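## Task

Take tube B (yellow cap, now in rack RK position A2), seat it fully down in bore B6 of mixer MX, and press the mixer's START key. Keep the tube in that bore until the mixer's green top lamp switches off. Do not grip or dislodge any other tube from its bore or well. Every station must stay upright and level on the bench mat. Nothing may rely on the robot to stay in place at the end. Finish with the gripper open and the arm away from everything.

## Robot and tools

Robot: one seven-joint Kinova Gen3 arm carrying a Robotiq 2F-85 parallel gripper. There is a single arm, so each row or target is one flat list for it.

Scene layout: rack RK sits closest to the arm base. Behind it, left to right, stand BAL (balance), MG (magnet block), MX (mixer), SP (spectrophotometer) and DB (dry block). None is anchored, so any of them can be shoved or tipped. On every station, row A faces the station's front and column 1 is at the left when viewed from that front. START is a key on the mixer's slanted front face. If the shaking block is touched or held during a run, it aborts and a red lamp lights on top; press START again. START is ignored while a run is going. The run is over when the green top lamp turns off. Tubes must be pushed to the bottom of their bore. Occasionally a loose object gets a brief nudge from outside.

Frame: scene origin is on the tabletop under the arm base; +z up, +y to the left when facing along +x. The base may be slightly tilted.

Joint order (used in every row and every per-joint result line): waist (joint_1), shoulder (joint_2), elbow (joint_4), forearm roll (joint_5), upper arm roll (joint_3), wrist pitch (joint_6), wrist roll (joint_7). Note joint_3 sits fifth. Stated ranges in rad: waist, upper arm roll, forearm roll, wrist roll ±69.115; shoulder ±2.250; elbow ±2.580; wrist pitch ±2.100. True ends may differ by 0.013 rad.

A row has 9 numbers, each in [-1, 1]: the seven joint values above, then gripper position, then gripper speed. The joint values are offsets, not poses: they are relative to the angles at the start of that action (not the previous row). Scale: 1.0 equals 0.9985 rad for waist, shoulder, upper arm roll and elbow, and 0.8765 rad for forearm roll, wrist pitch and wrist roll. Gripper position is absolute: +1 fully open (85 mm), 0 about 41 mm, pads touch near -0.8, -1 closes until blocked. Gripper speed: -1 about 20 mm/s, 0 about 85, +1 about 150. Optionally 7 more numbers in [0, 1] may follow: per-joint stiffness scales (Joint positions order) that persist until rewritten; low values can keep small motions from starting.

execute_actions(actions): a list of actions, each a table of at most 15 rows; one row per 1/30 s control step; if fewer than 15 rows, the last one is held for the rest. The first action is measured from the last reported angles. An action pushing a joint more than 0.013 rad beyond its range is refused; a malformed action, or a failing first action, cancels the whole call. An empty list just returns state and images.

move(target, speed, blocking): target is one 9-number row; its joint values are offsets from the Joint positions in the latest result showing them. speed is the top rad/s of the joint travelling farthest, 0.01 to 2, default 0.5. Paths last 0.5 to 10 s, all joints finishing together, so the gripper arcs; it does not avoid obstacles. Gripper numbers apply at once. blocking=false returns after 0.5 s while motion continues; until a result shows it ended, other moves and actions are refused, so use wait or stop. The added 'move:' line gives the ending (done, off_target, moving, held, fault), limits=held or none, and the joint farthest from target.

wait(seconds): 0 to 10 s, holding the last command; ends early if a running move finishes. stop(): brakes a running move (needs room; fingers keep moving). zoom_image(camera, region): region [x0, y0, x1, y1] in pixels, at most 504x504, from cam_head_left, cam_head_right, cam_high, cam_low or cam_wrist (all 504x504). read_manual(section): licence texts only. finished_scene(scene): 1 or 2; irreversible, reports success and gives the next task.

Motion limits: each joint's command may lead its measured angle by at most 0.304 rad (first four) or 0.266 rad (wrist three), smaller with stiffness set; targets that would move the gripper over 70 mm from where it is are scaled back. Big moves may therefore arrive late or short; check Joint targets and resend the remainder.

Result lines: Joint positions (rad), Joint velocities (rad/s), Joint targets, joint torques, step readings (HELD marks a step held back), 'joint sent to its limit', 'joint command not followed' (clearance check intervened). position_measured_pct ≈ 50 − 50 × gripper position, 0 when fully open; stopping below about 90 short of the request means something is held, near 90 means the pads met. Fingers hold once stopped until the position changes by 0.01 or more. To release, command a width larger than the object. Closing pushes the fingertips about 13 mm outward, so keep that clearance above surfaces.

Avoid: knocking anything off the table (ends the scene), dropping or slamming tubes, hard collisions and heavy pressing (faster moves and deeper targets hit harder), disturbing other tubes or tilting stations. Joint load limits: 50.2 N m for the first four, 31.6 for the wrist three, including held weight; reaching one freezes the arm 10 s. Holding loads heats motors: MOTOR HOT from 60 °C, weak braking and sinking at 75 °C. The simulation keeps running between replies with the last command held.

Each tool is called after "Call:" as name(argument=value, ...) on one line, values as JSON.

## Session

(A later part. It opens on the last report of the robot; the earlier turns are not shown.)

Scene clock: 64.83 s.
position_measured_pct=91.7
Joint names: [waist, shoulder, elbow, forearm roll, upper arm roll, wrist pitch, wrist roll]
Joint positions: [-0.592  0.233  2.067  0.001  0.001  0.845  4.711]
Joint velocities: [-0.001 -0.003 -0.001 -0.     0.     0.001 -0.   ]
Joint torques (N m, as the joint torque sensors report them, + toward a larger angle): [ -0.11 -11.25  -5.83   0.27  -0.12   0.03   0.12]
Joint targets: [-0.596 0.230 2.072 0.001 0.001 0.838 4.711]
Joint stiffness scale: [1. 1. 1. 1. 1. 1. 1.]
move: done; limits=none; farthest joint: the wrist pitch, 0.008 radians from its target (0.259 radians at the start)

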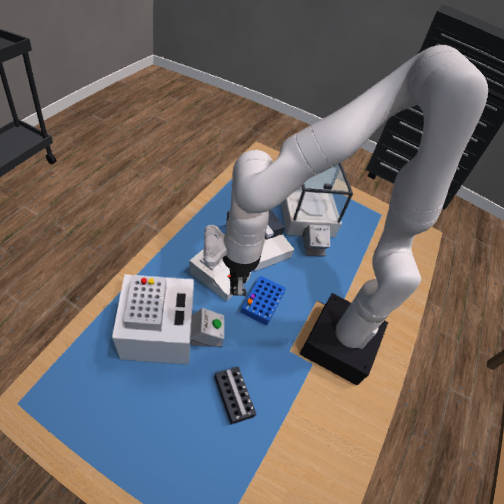

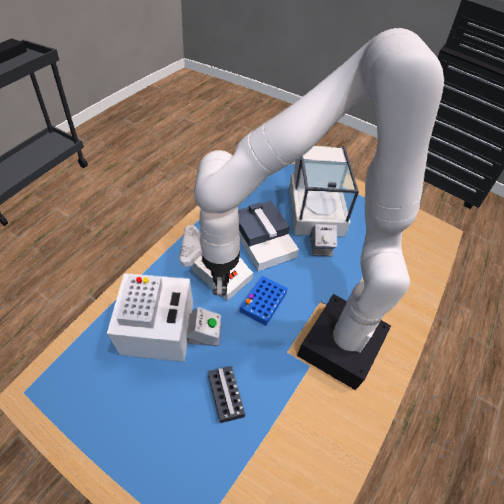

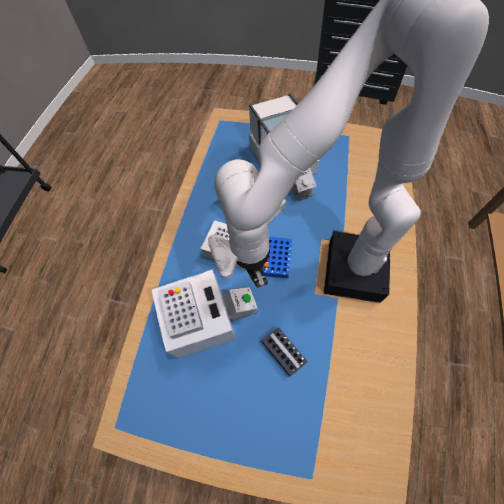

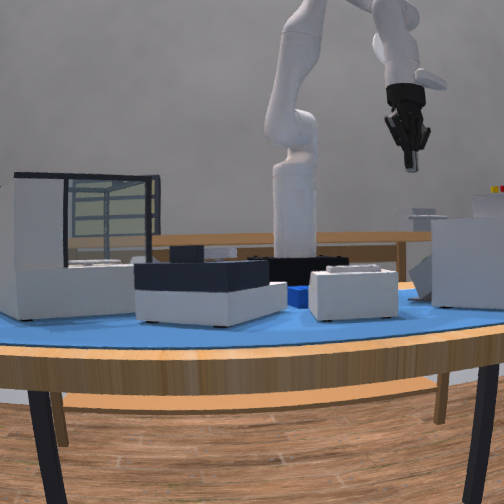

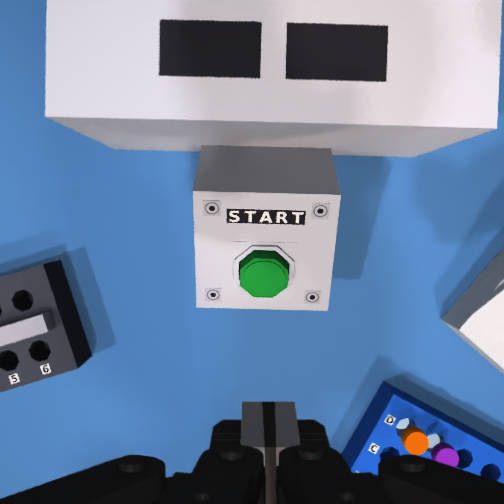

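Call:
execute_actions(actions=[])

Call:
move(target=[0,0.13,0.2,0,0,-0.5,0,-1,0], speed=0.6)

Call:
move(target=[0,0.147,0.204,0,0,-0.62,0,-1,0], speed=0.4)

Call:
move(target=[0,0.153,0.017,0,0,-0.193,0,-1,0], speed=0.08)

Call:
move(target=[0,-0.5,-0.15,0,0,0.9,0,-1,0])

Scene clock: 78.07 s.
position_measured_pct=91.7
Joint names: [waist, shoulder, elbow, forearm roll, upper arm roll, wrist pitch, wrist roll]
Joint positions: [-0.592  0.233  2.067  0.001  0.001  0.845  4.711]
Joint velocities: [-0.001 -0.001 -0.    -0.002 -0.    -0.     0.002]
Joint torques (N m, as the joint torque sensors report them, + toward a larger angle): [ -0.12 -11.81  -6.03   0.25  -0.13   0.1    0.12]
Joint targets: [-0.596 0.230 2.072 0.001 0.001 0.838 4.711]
Joint stiffness scale: [1. 1. 1. 1. 1. 1. 1.]

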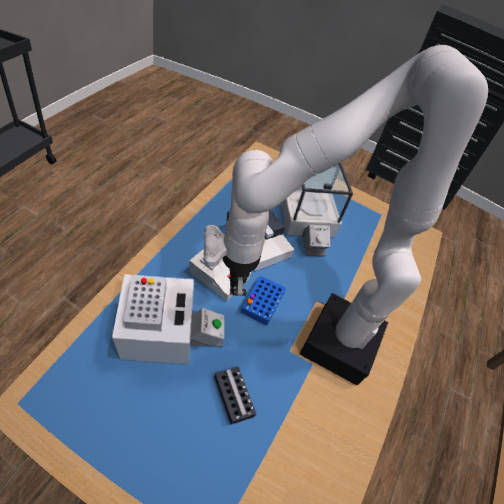

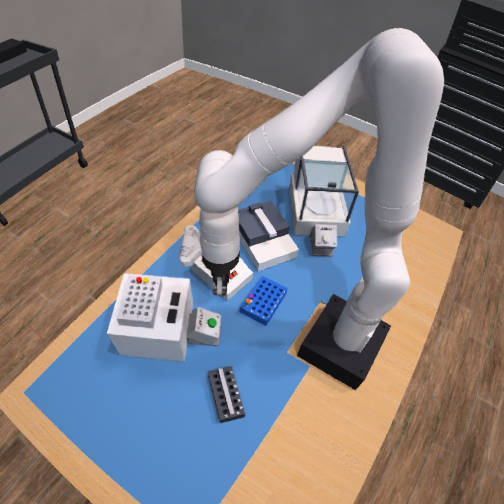

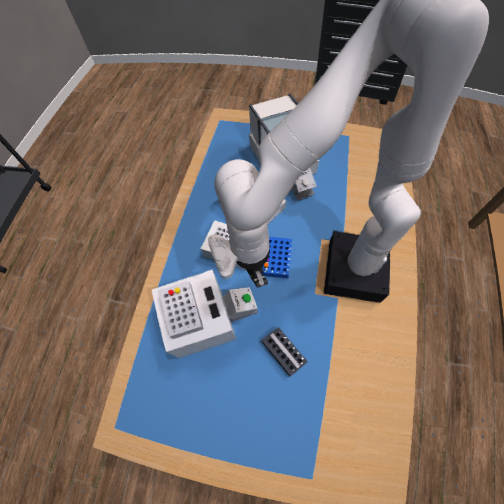

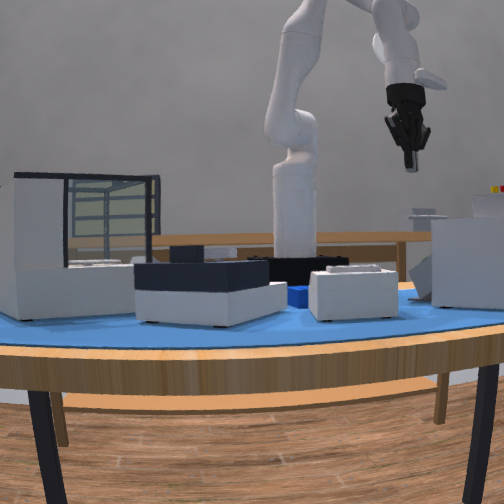

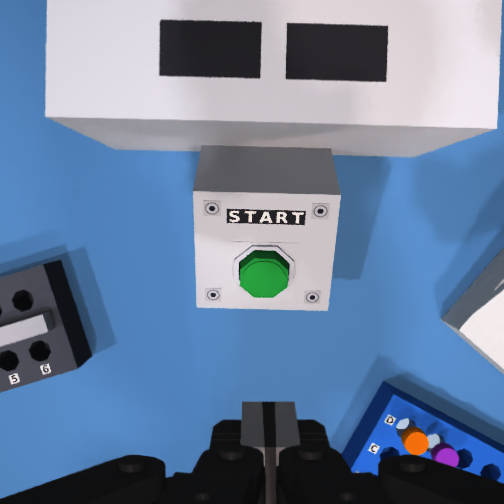

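Scene clock: 79.33 s.
position_measured_pct=91.7
Joint names: [waist, shoulder, elbow, forearm roll, upper arm roll, wrist pitch, wrist roll]
Joint positions: [-0.592  0.36   2.262  0.001  0.001  0.414  4.711]
Joint velocities: [-0.     0.004 -0.    -0.001  0.    -0.001 -0.   ]
Joint torques (N m, as the joint torque sensors report them, + toward a larger angle): [ -0.09 -12.43  -3.94   0.22  -0.12  -0.34   0.12]
Joint targets: [-0.592 0.363 2.267 0.001 0.001 0.407 4.711]
Joint stiffness scale: [1. 1. 1. 1. 1. 1. 1.]
move: done; limits=none; farthest joint: the wrist pitch, 0.007 radians from its target (0.438 radians at the start)

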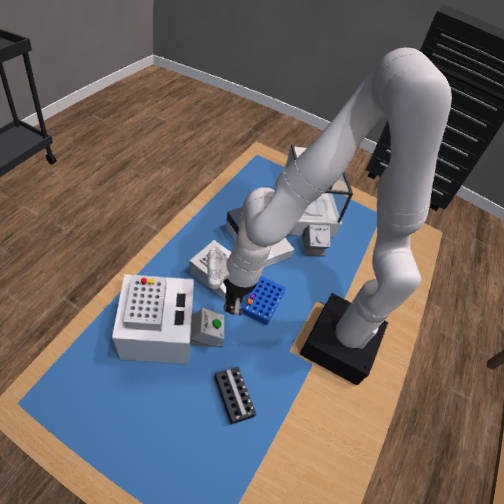

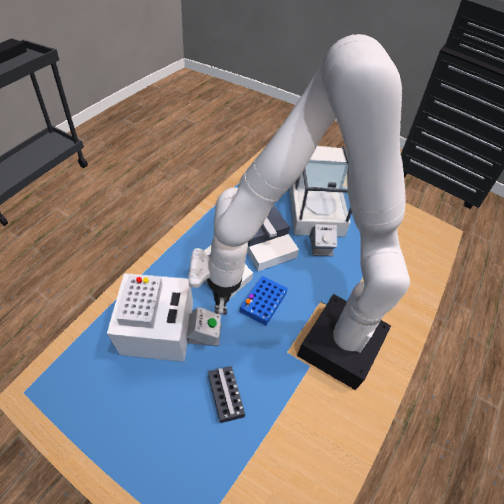

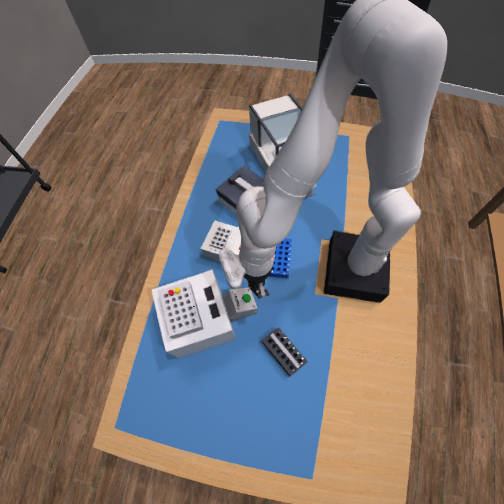

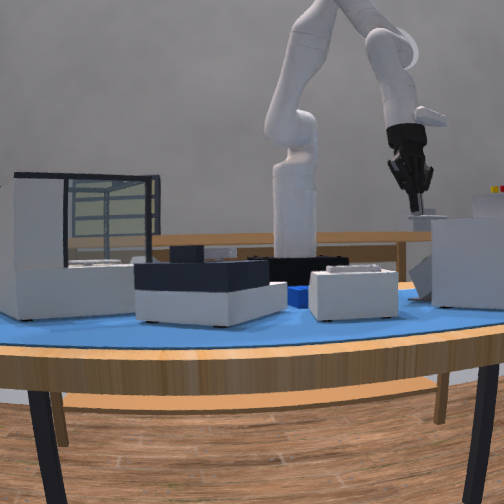

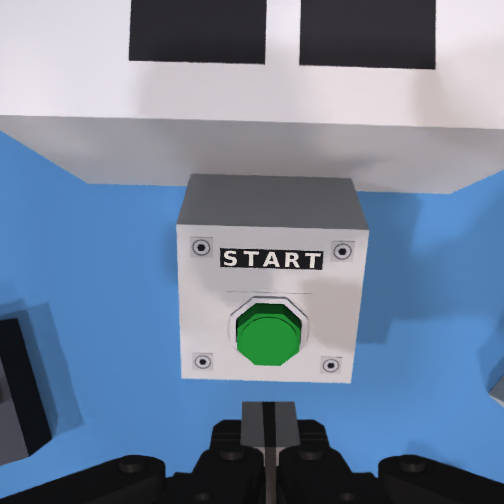

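Scene clock: 81.17 s.
position_measured_pct=91.7
Joint names: [waist, shoulder, elbow, forearm roll, upper arm roll, wrist pitch, wrist roll]
Joint positions: [-0.592  0.503  2.461  0.001  0.001 -0.122  4.711]
Joint velocities: [-0.001  0.004  0.001 -0.001 -0.    -0.001  0.002]
Joint torques (N m, as the joint torque sensors report them, + toward a larger angle): [  0.   -12.22  -1.79   0.26   0.06  -0.78   0.08]
Joint targets: [-0.592 0.506 2.466 0.001 0.001 -0.129 4.711]
Joint stiffness scale: [1. 1. 1. 1. 1. 1. 1.]
move: done; limits=none; farthest joint: the wrist pitch, 0.007 radians from its target (0.544 radians at the start)

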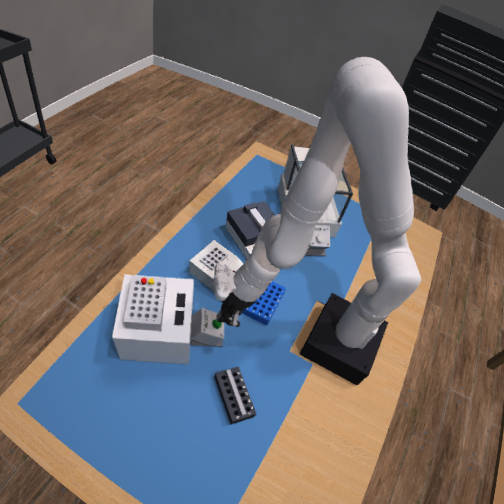

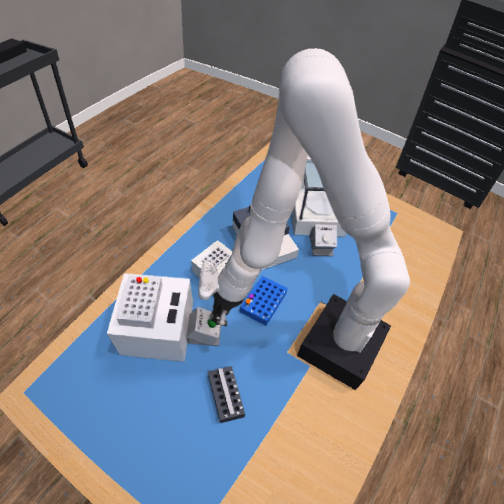

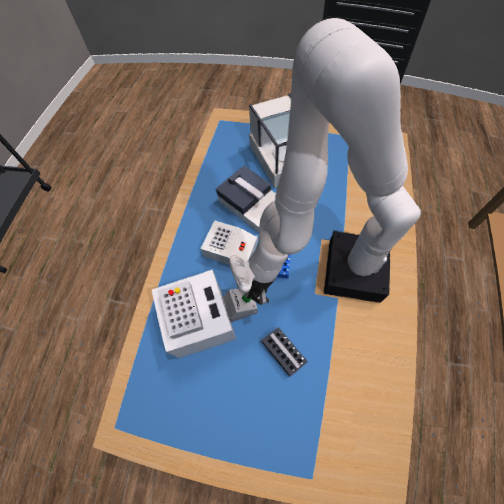

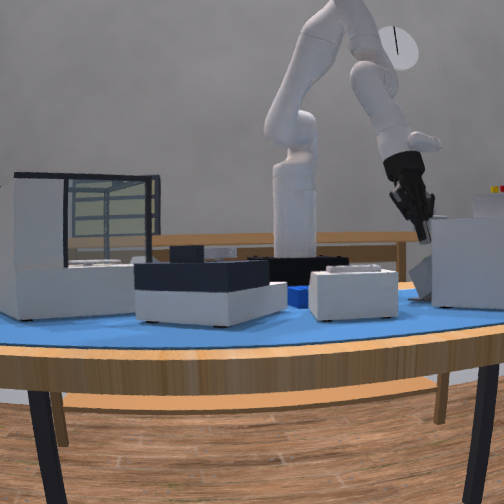

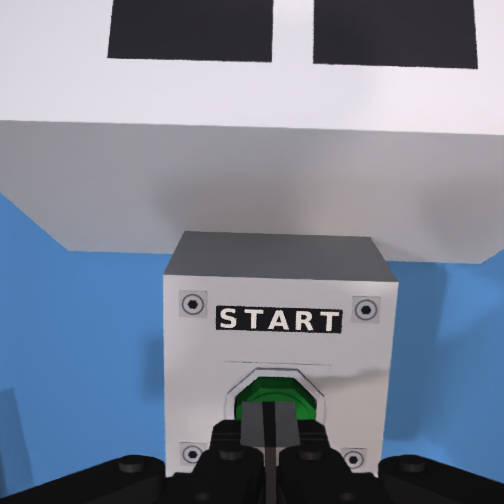

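Scene clock: 83.63 s.
position_measured_pct=91.7
Joint names: [waist, shoulder, elbow, forearm roll, upper arm roll, wrist pitch, wrist roll]
Joint positions: [-0.592  0.638  2.479  0.001  0.001 -0.286  4.711]
Joint velocities: [-0.002 -0.001 -0.    -0.001  0.    -0.016 -0.001]
Joint torques (N m, as the joint torque sensors report them, + toward a larger angle): [-0.07 -2.13 -3.41  0.15  0.03  0.04  0.18]
Joint targets: [-0.592 0.656 2.478 0.001 0.001 -0.291 4.711]
Joint stiffness scale: [1. 1. 1. 1. 1. 1. 1.]
move: off_target; limits=none; farthest joint: the shoulder, 0.018 radians from its target (0.153 radians at the start)

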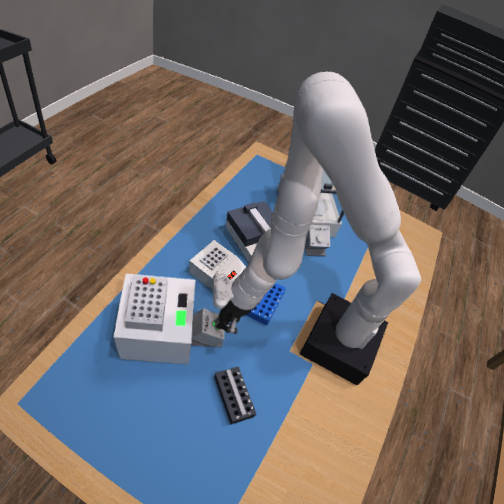

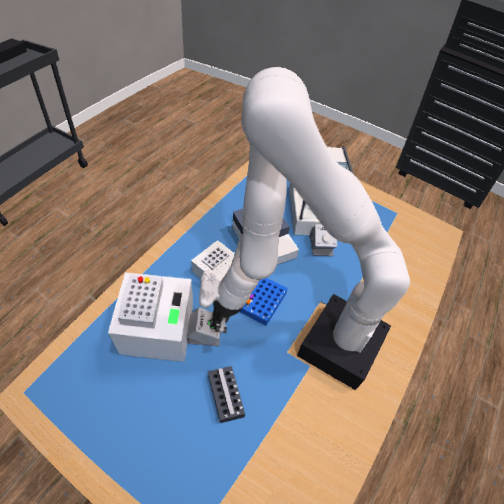

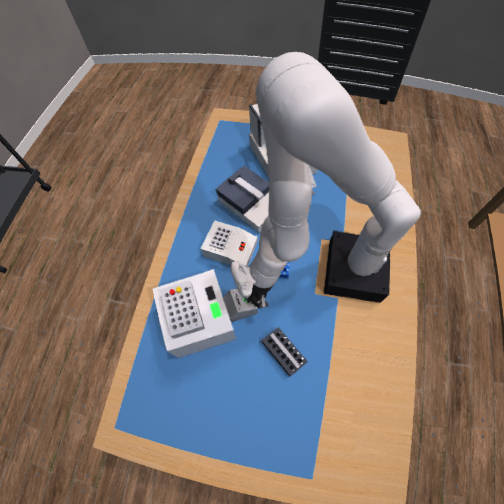

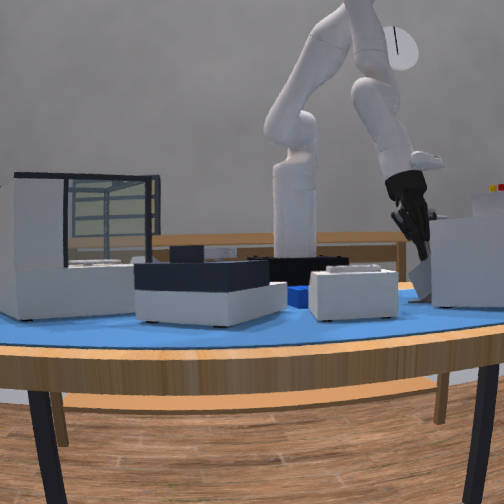

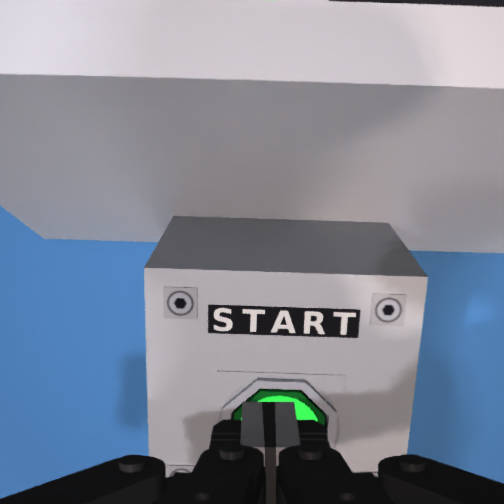

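Scene clock: 85.83 s.
position_measured_pct=91.7
Joint names: [waist, shoulder, elbow, forearm roll, upper arm roll, wrist pitch, wrist roll]
Joint positions: [-0.592  0.142  2.334  0.001  0.001  0.496  4.711]
Joint velocities: [-0.001 -0.002 -0.001 -0.001  0.    -0.001  0.001]
Joint torques (N m, as the joint torque sensors report them, + toward a larger angle): [-0.11 -9.49 -5.23  0.22 -0.28 -0.37  0.13]
Joint targets: [-0.592 0.139 2.330 0.001 0.001 0.503 4.711]
Joint stiffness scale: [1. 1. 1. 1. 1. 1. 1.]
move: done; limits=none; farthest joint: the wrist pitch, 0.007 radians from its target (0.788 radians at the start)

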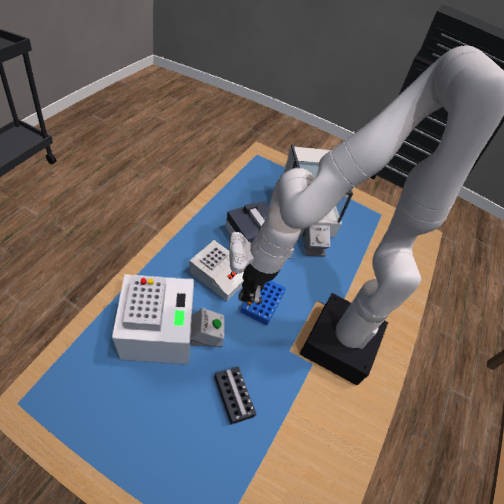

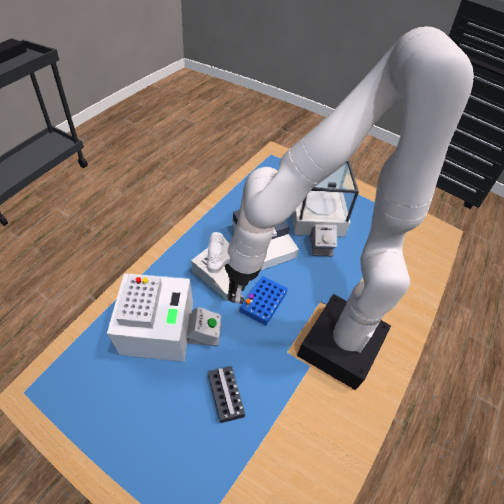

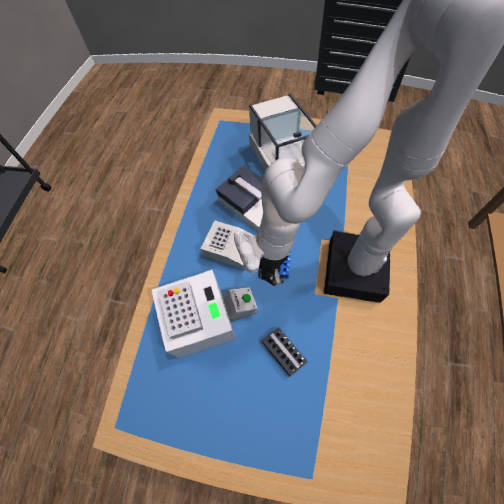

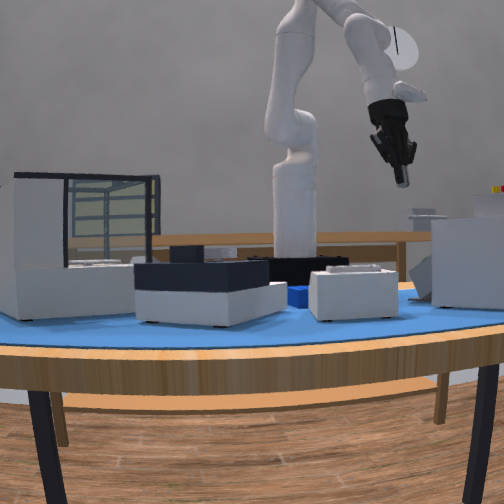

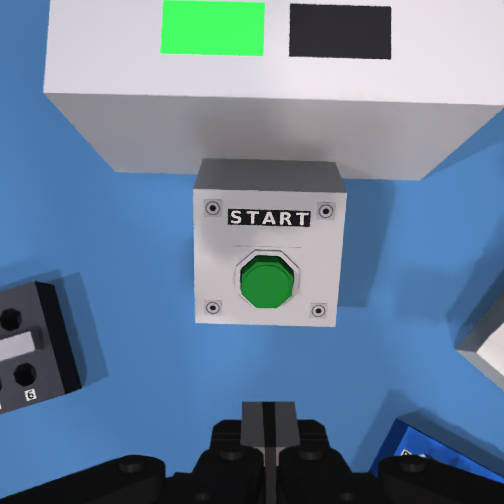

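Call:
wait(seconds=10)

Scene clock: 96.53 s.
position_measured_pct=91.7
Joint names: [waist, shoulder, elbow, forearm roll, upper arm roll, wrist pitch, wrist roll]
Joint positions: [-0.592  0.142  2.334  0.001  0.001  0.496  4.711]
Joint velocities: [ 0.     0.001 -0.001 -0.002 -0.    -0.001 -0.001]
Joint torques (N m, as the joint torque sensors report them, + toward a larger angle): [-0.06 -9.34 -5.2   0.23 -0.06 -0.52  0.07]
Joint targets: [-0.592 0.139 2.330 0.001 0.001 0.503 4.711]
Joint stiffness scale: [1. 1. 1. 1. 1. 1. 1.]
wait: 10.00 s; at rest from the start

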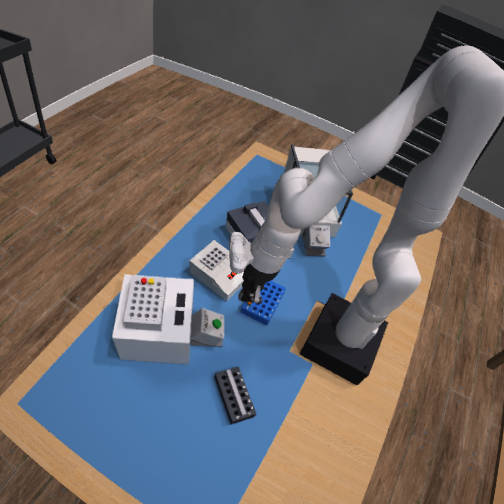

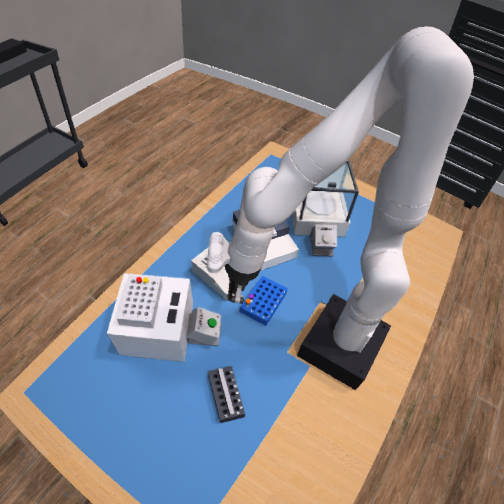

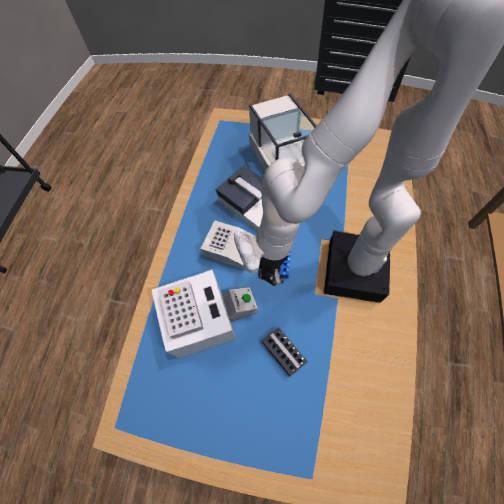

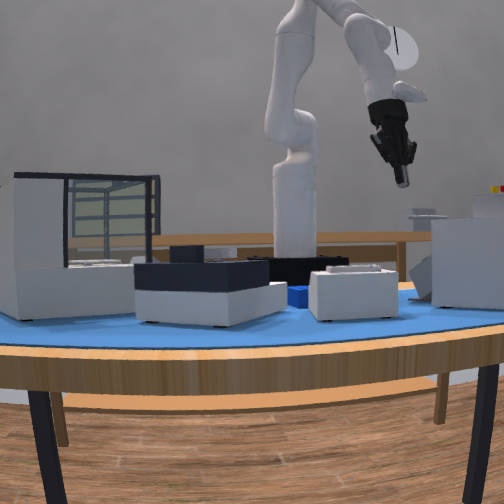

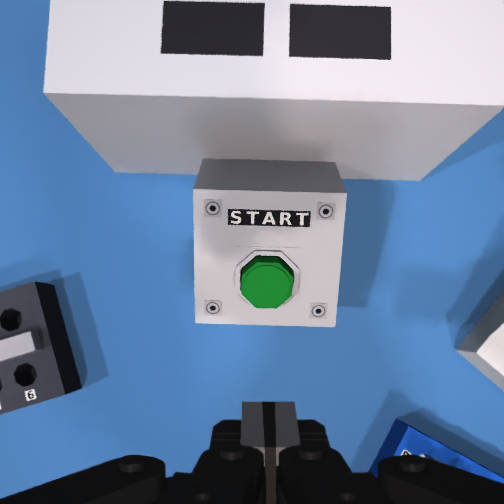

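Call:
finished_scene(scene=2)

The scene is finished: the task was done.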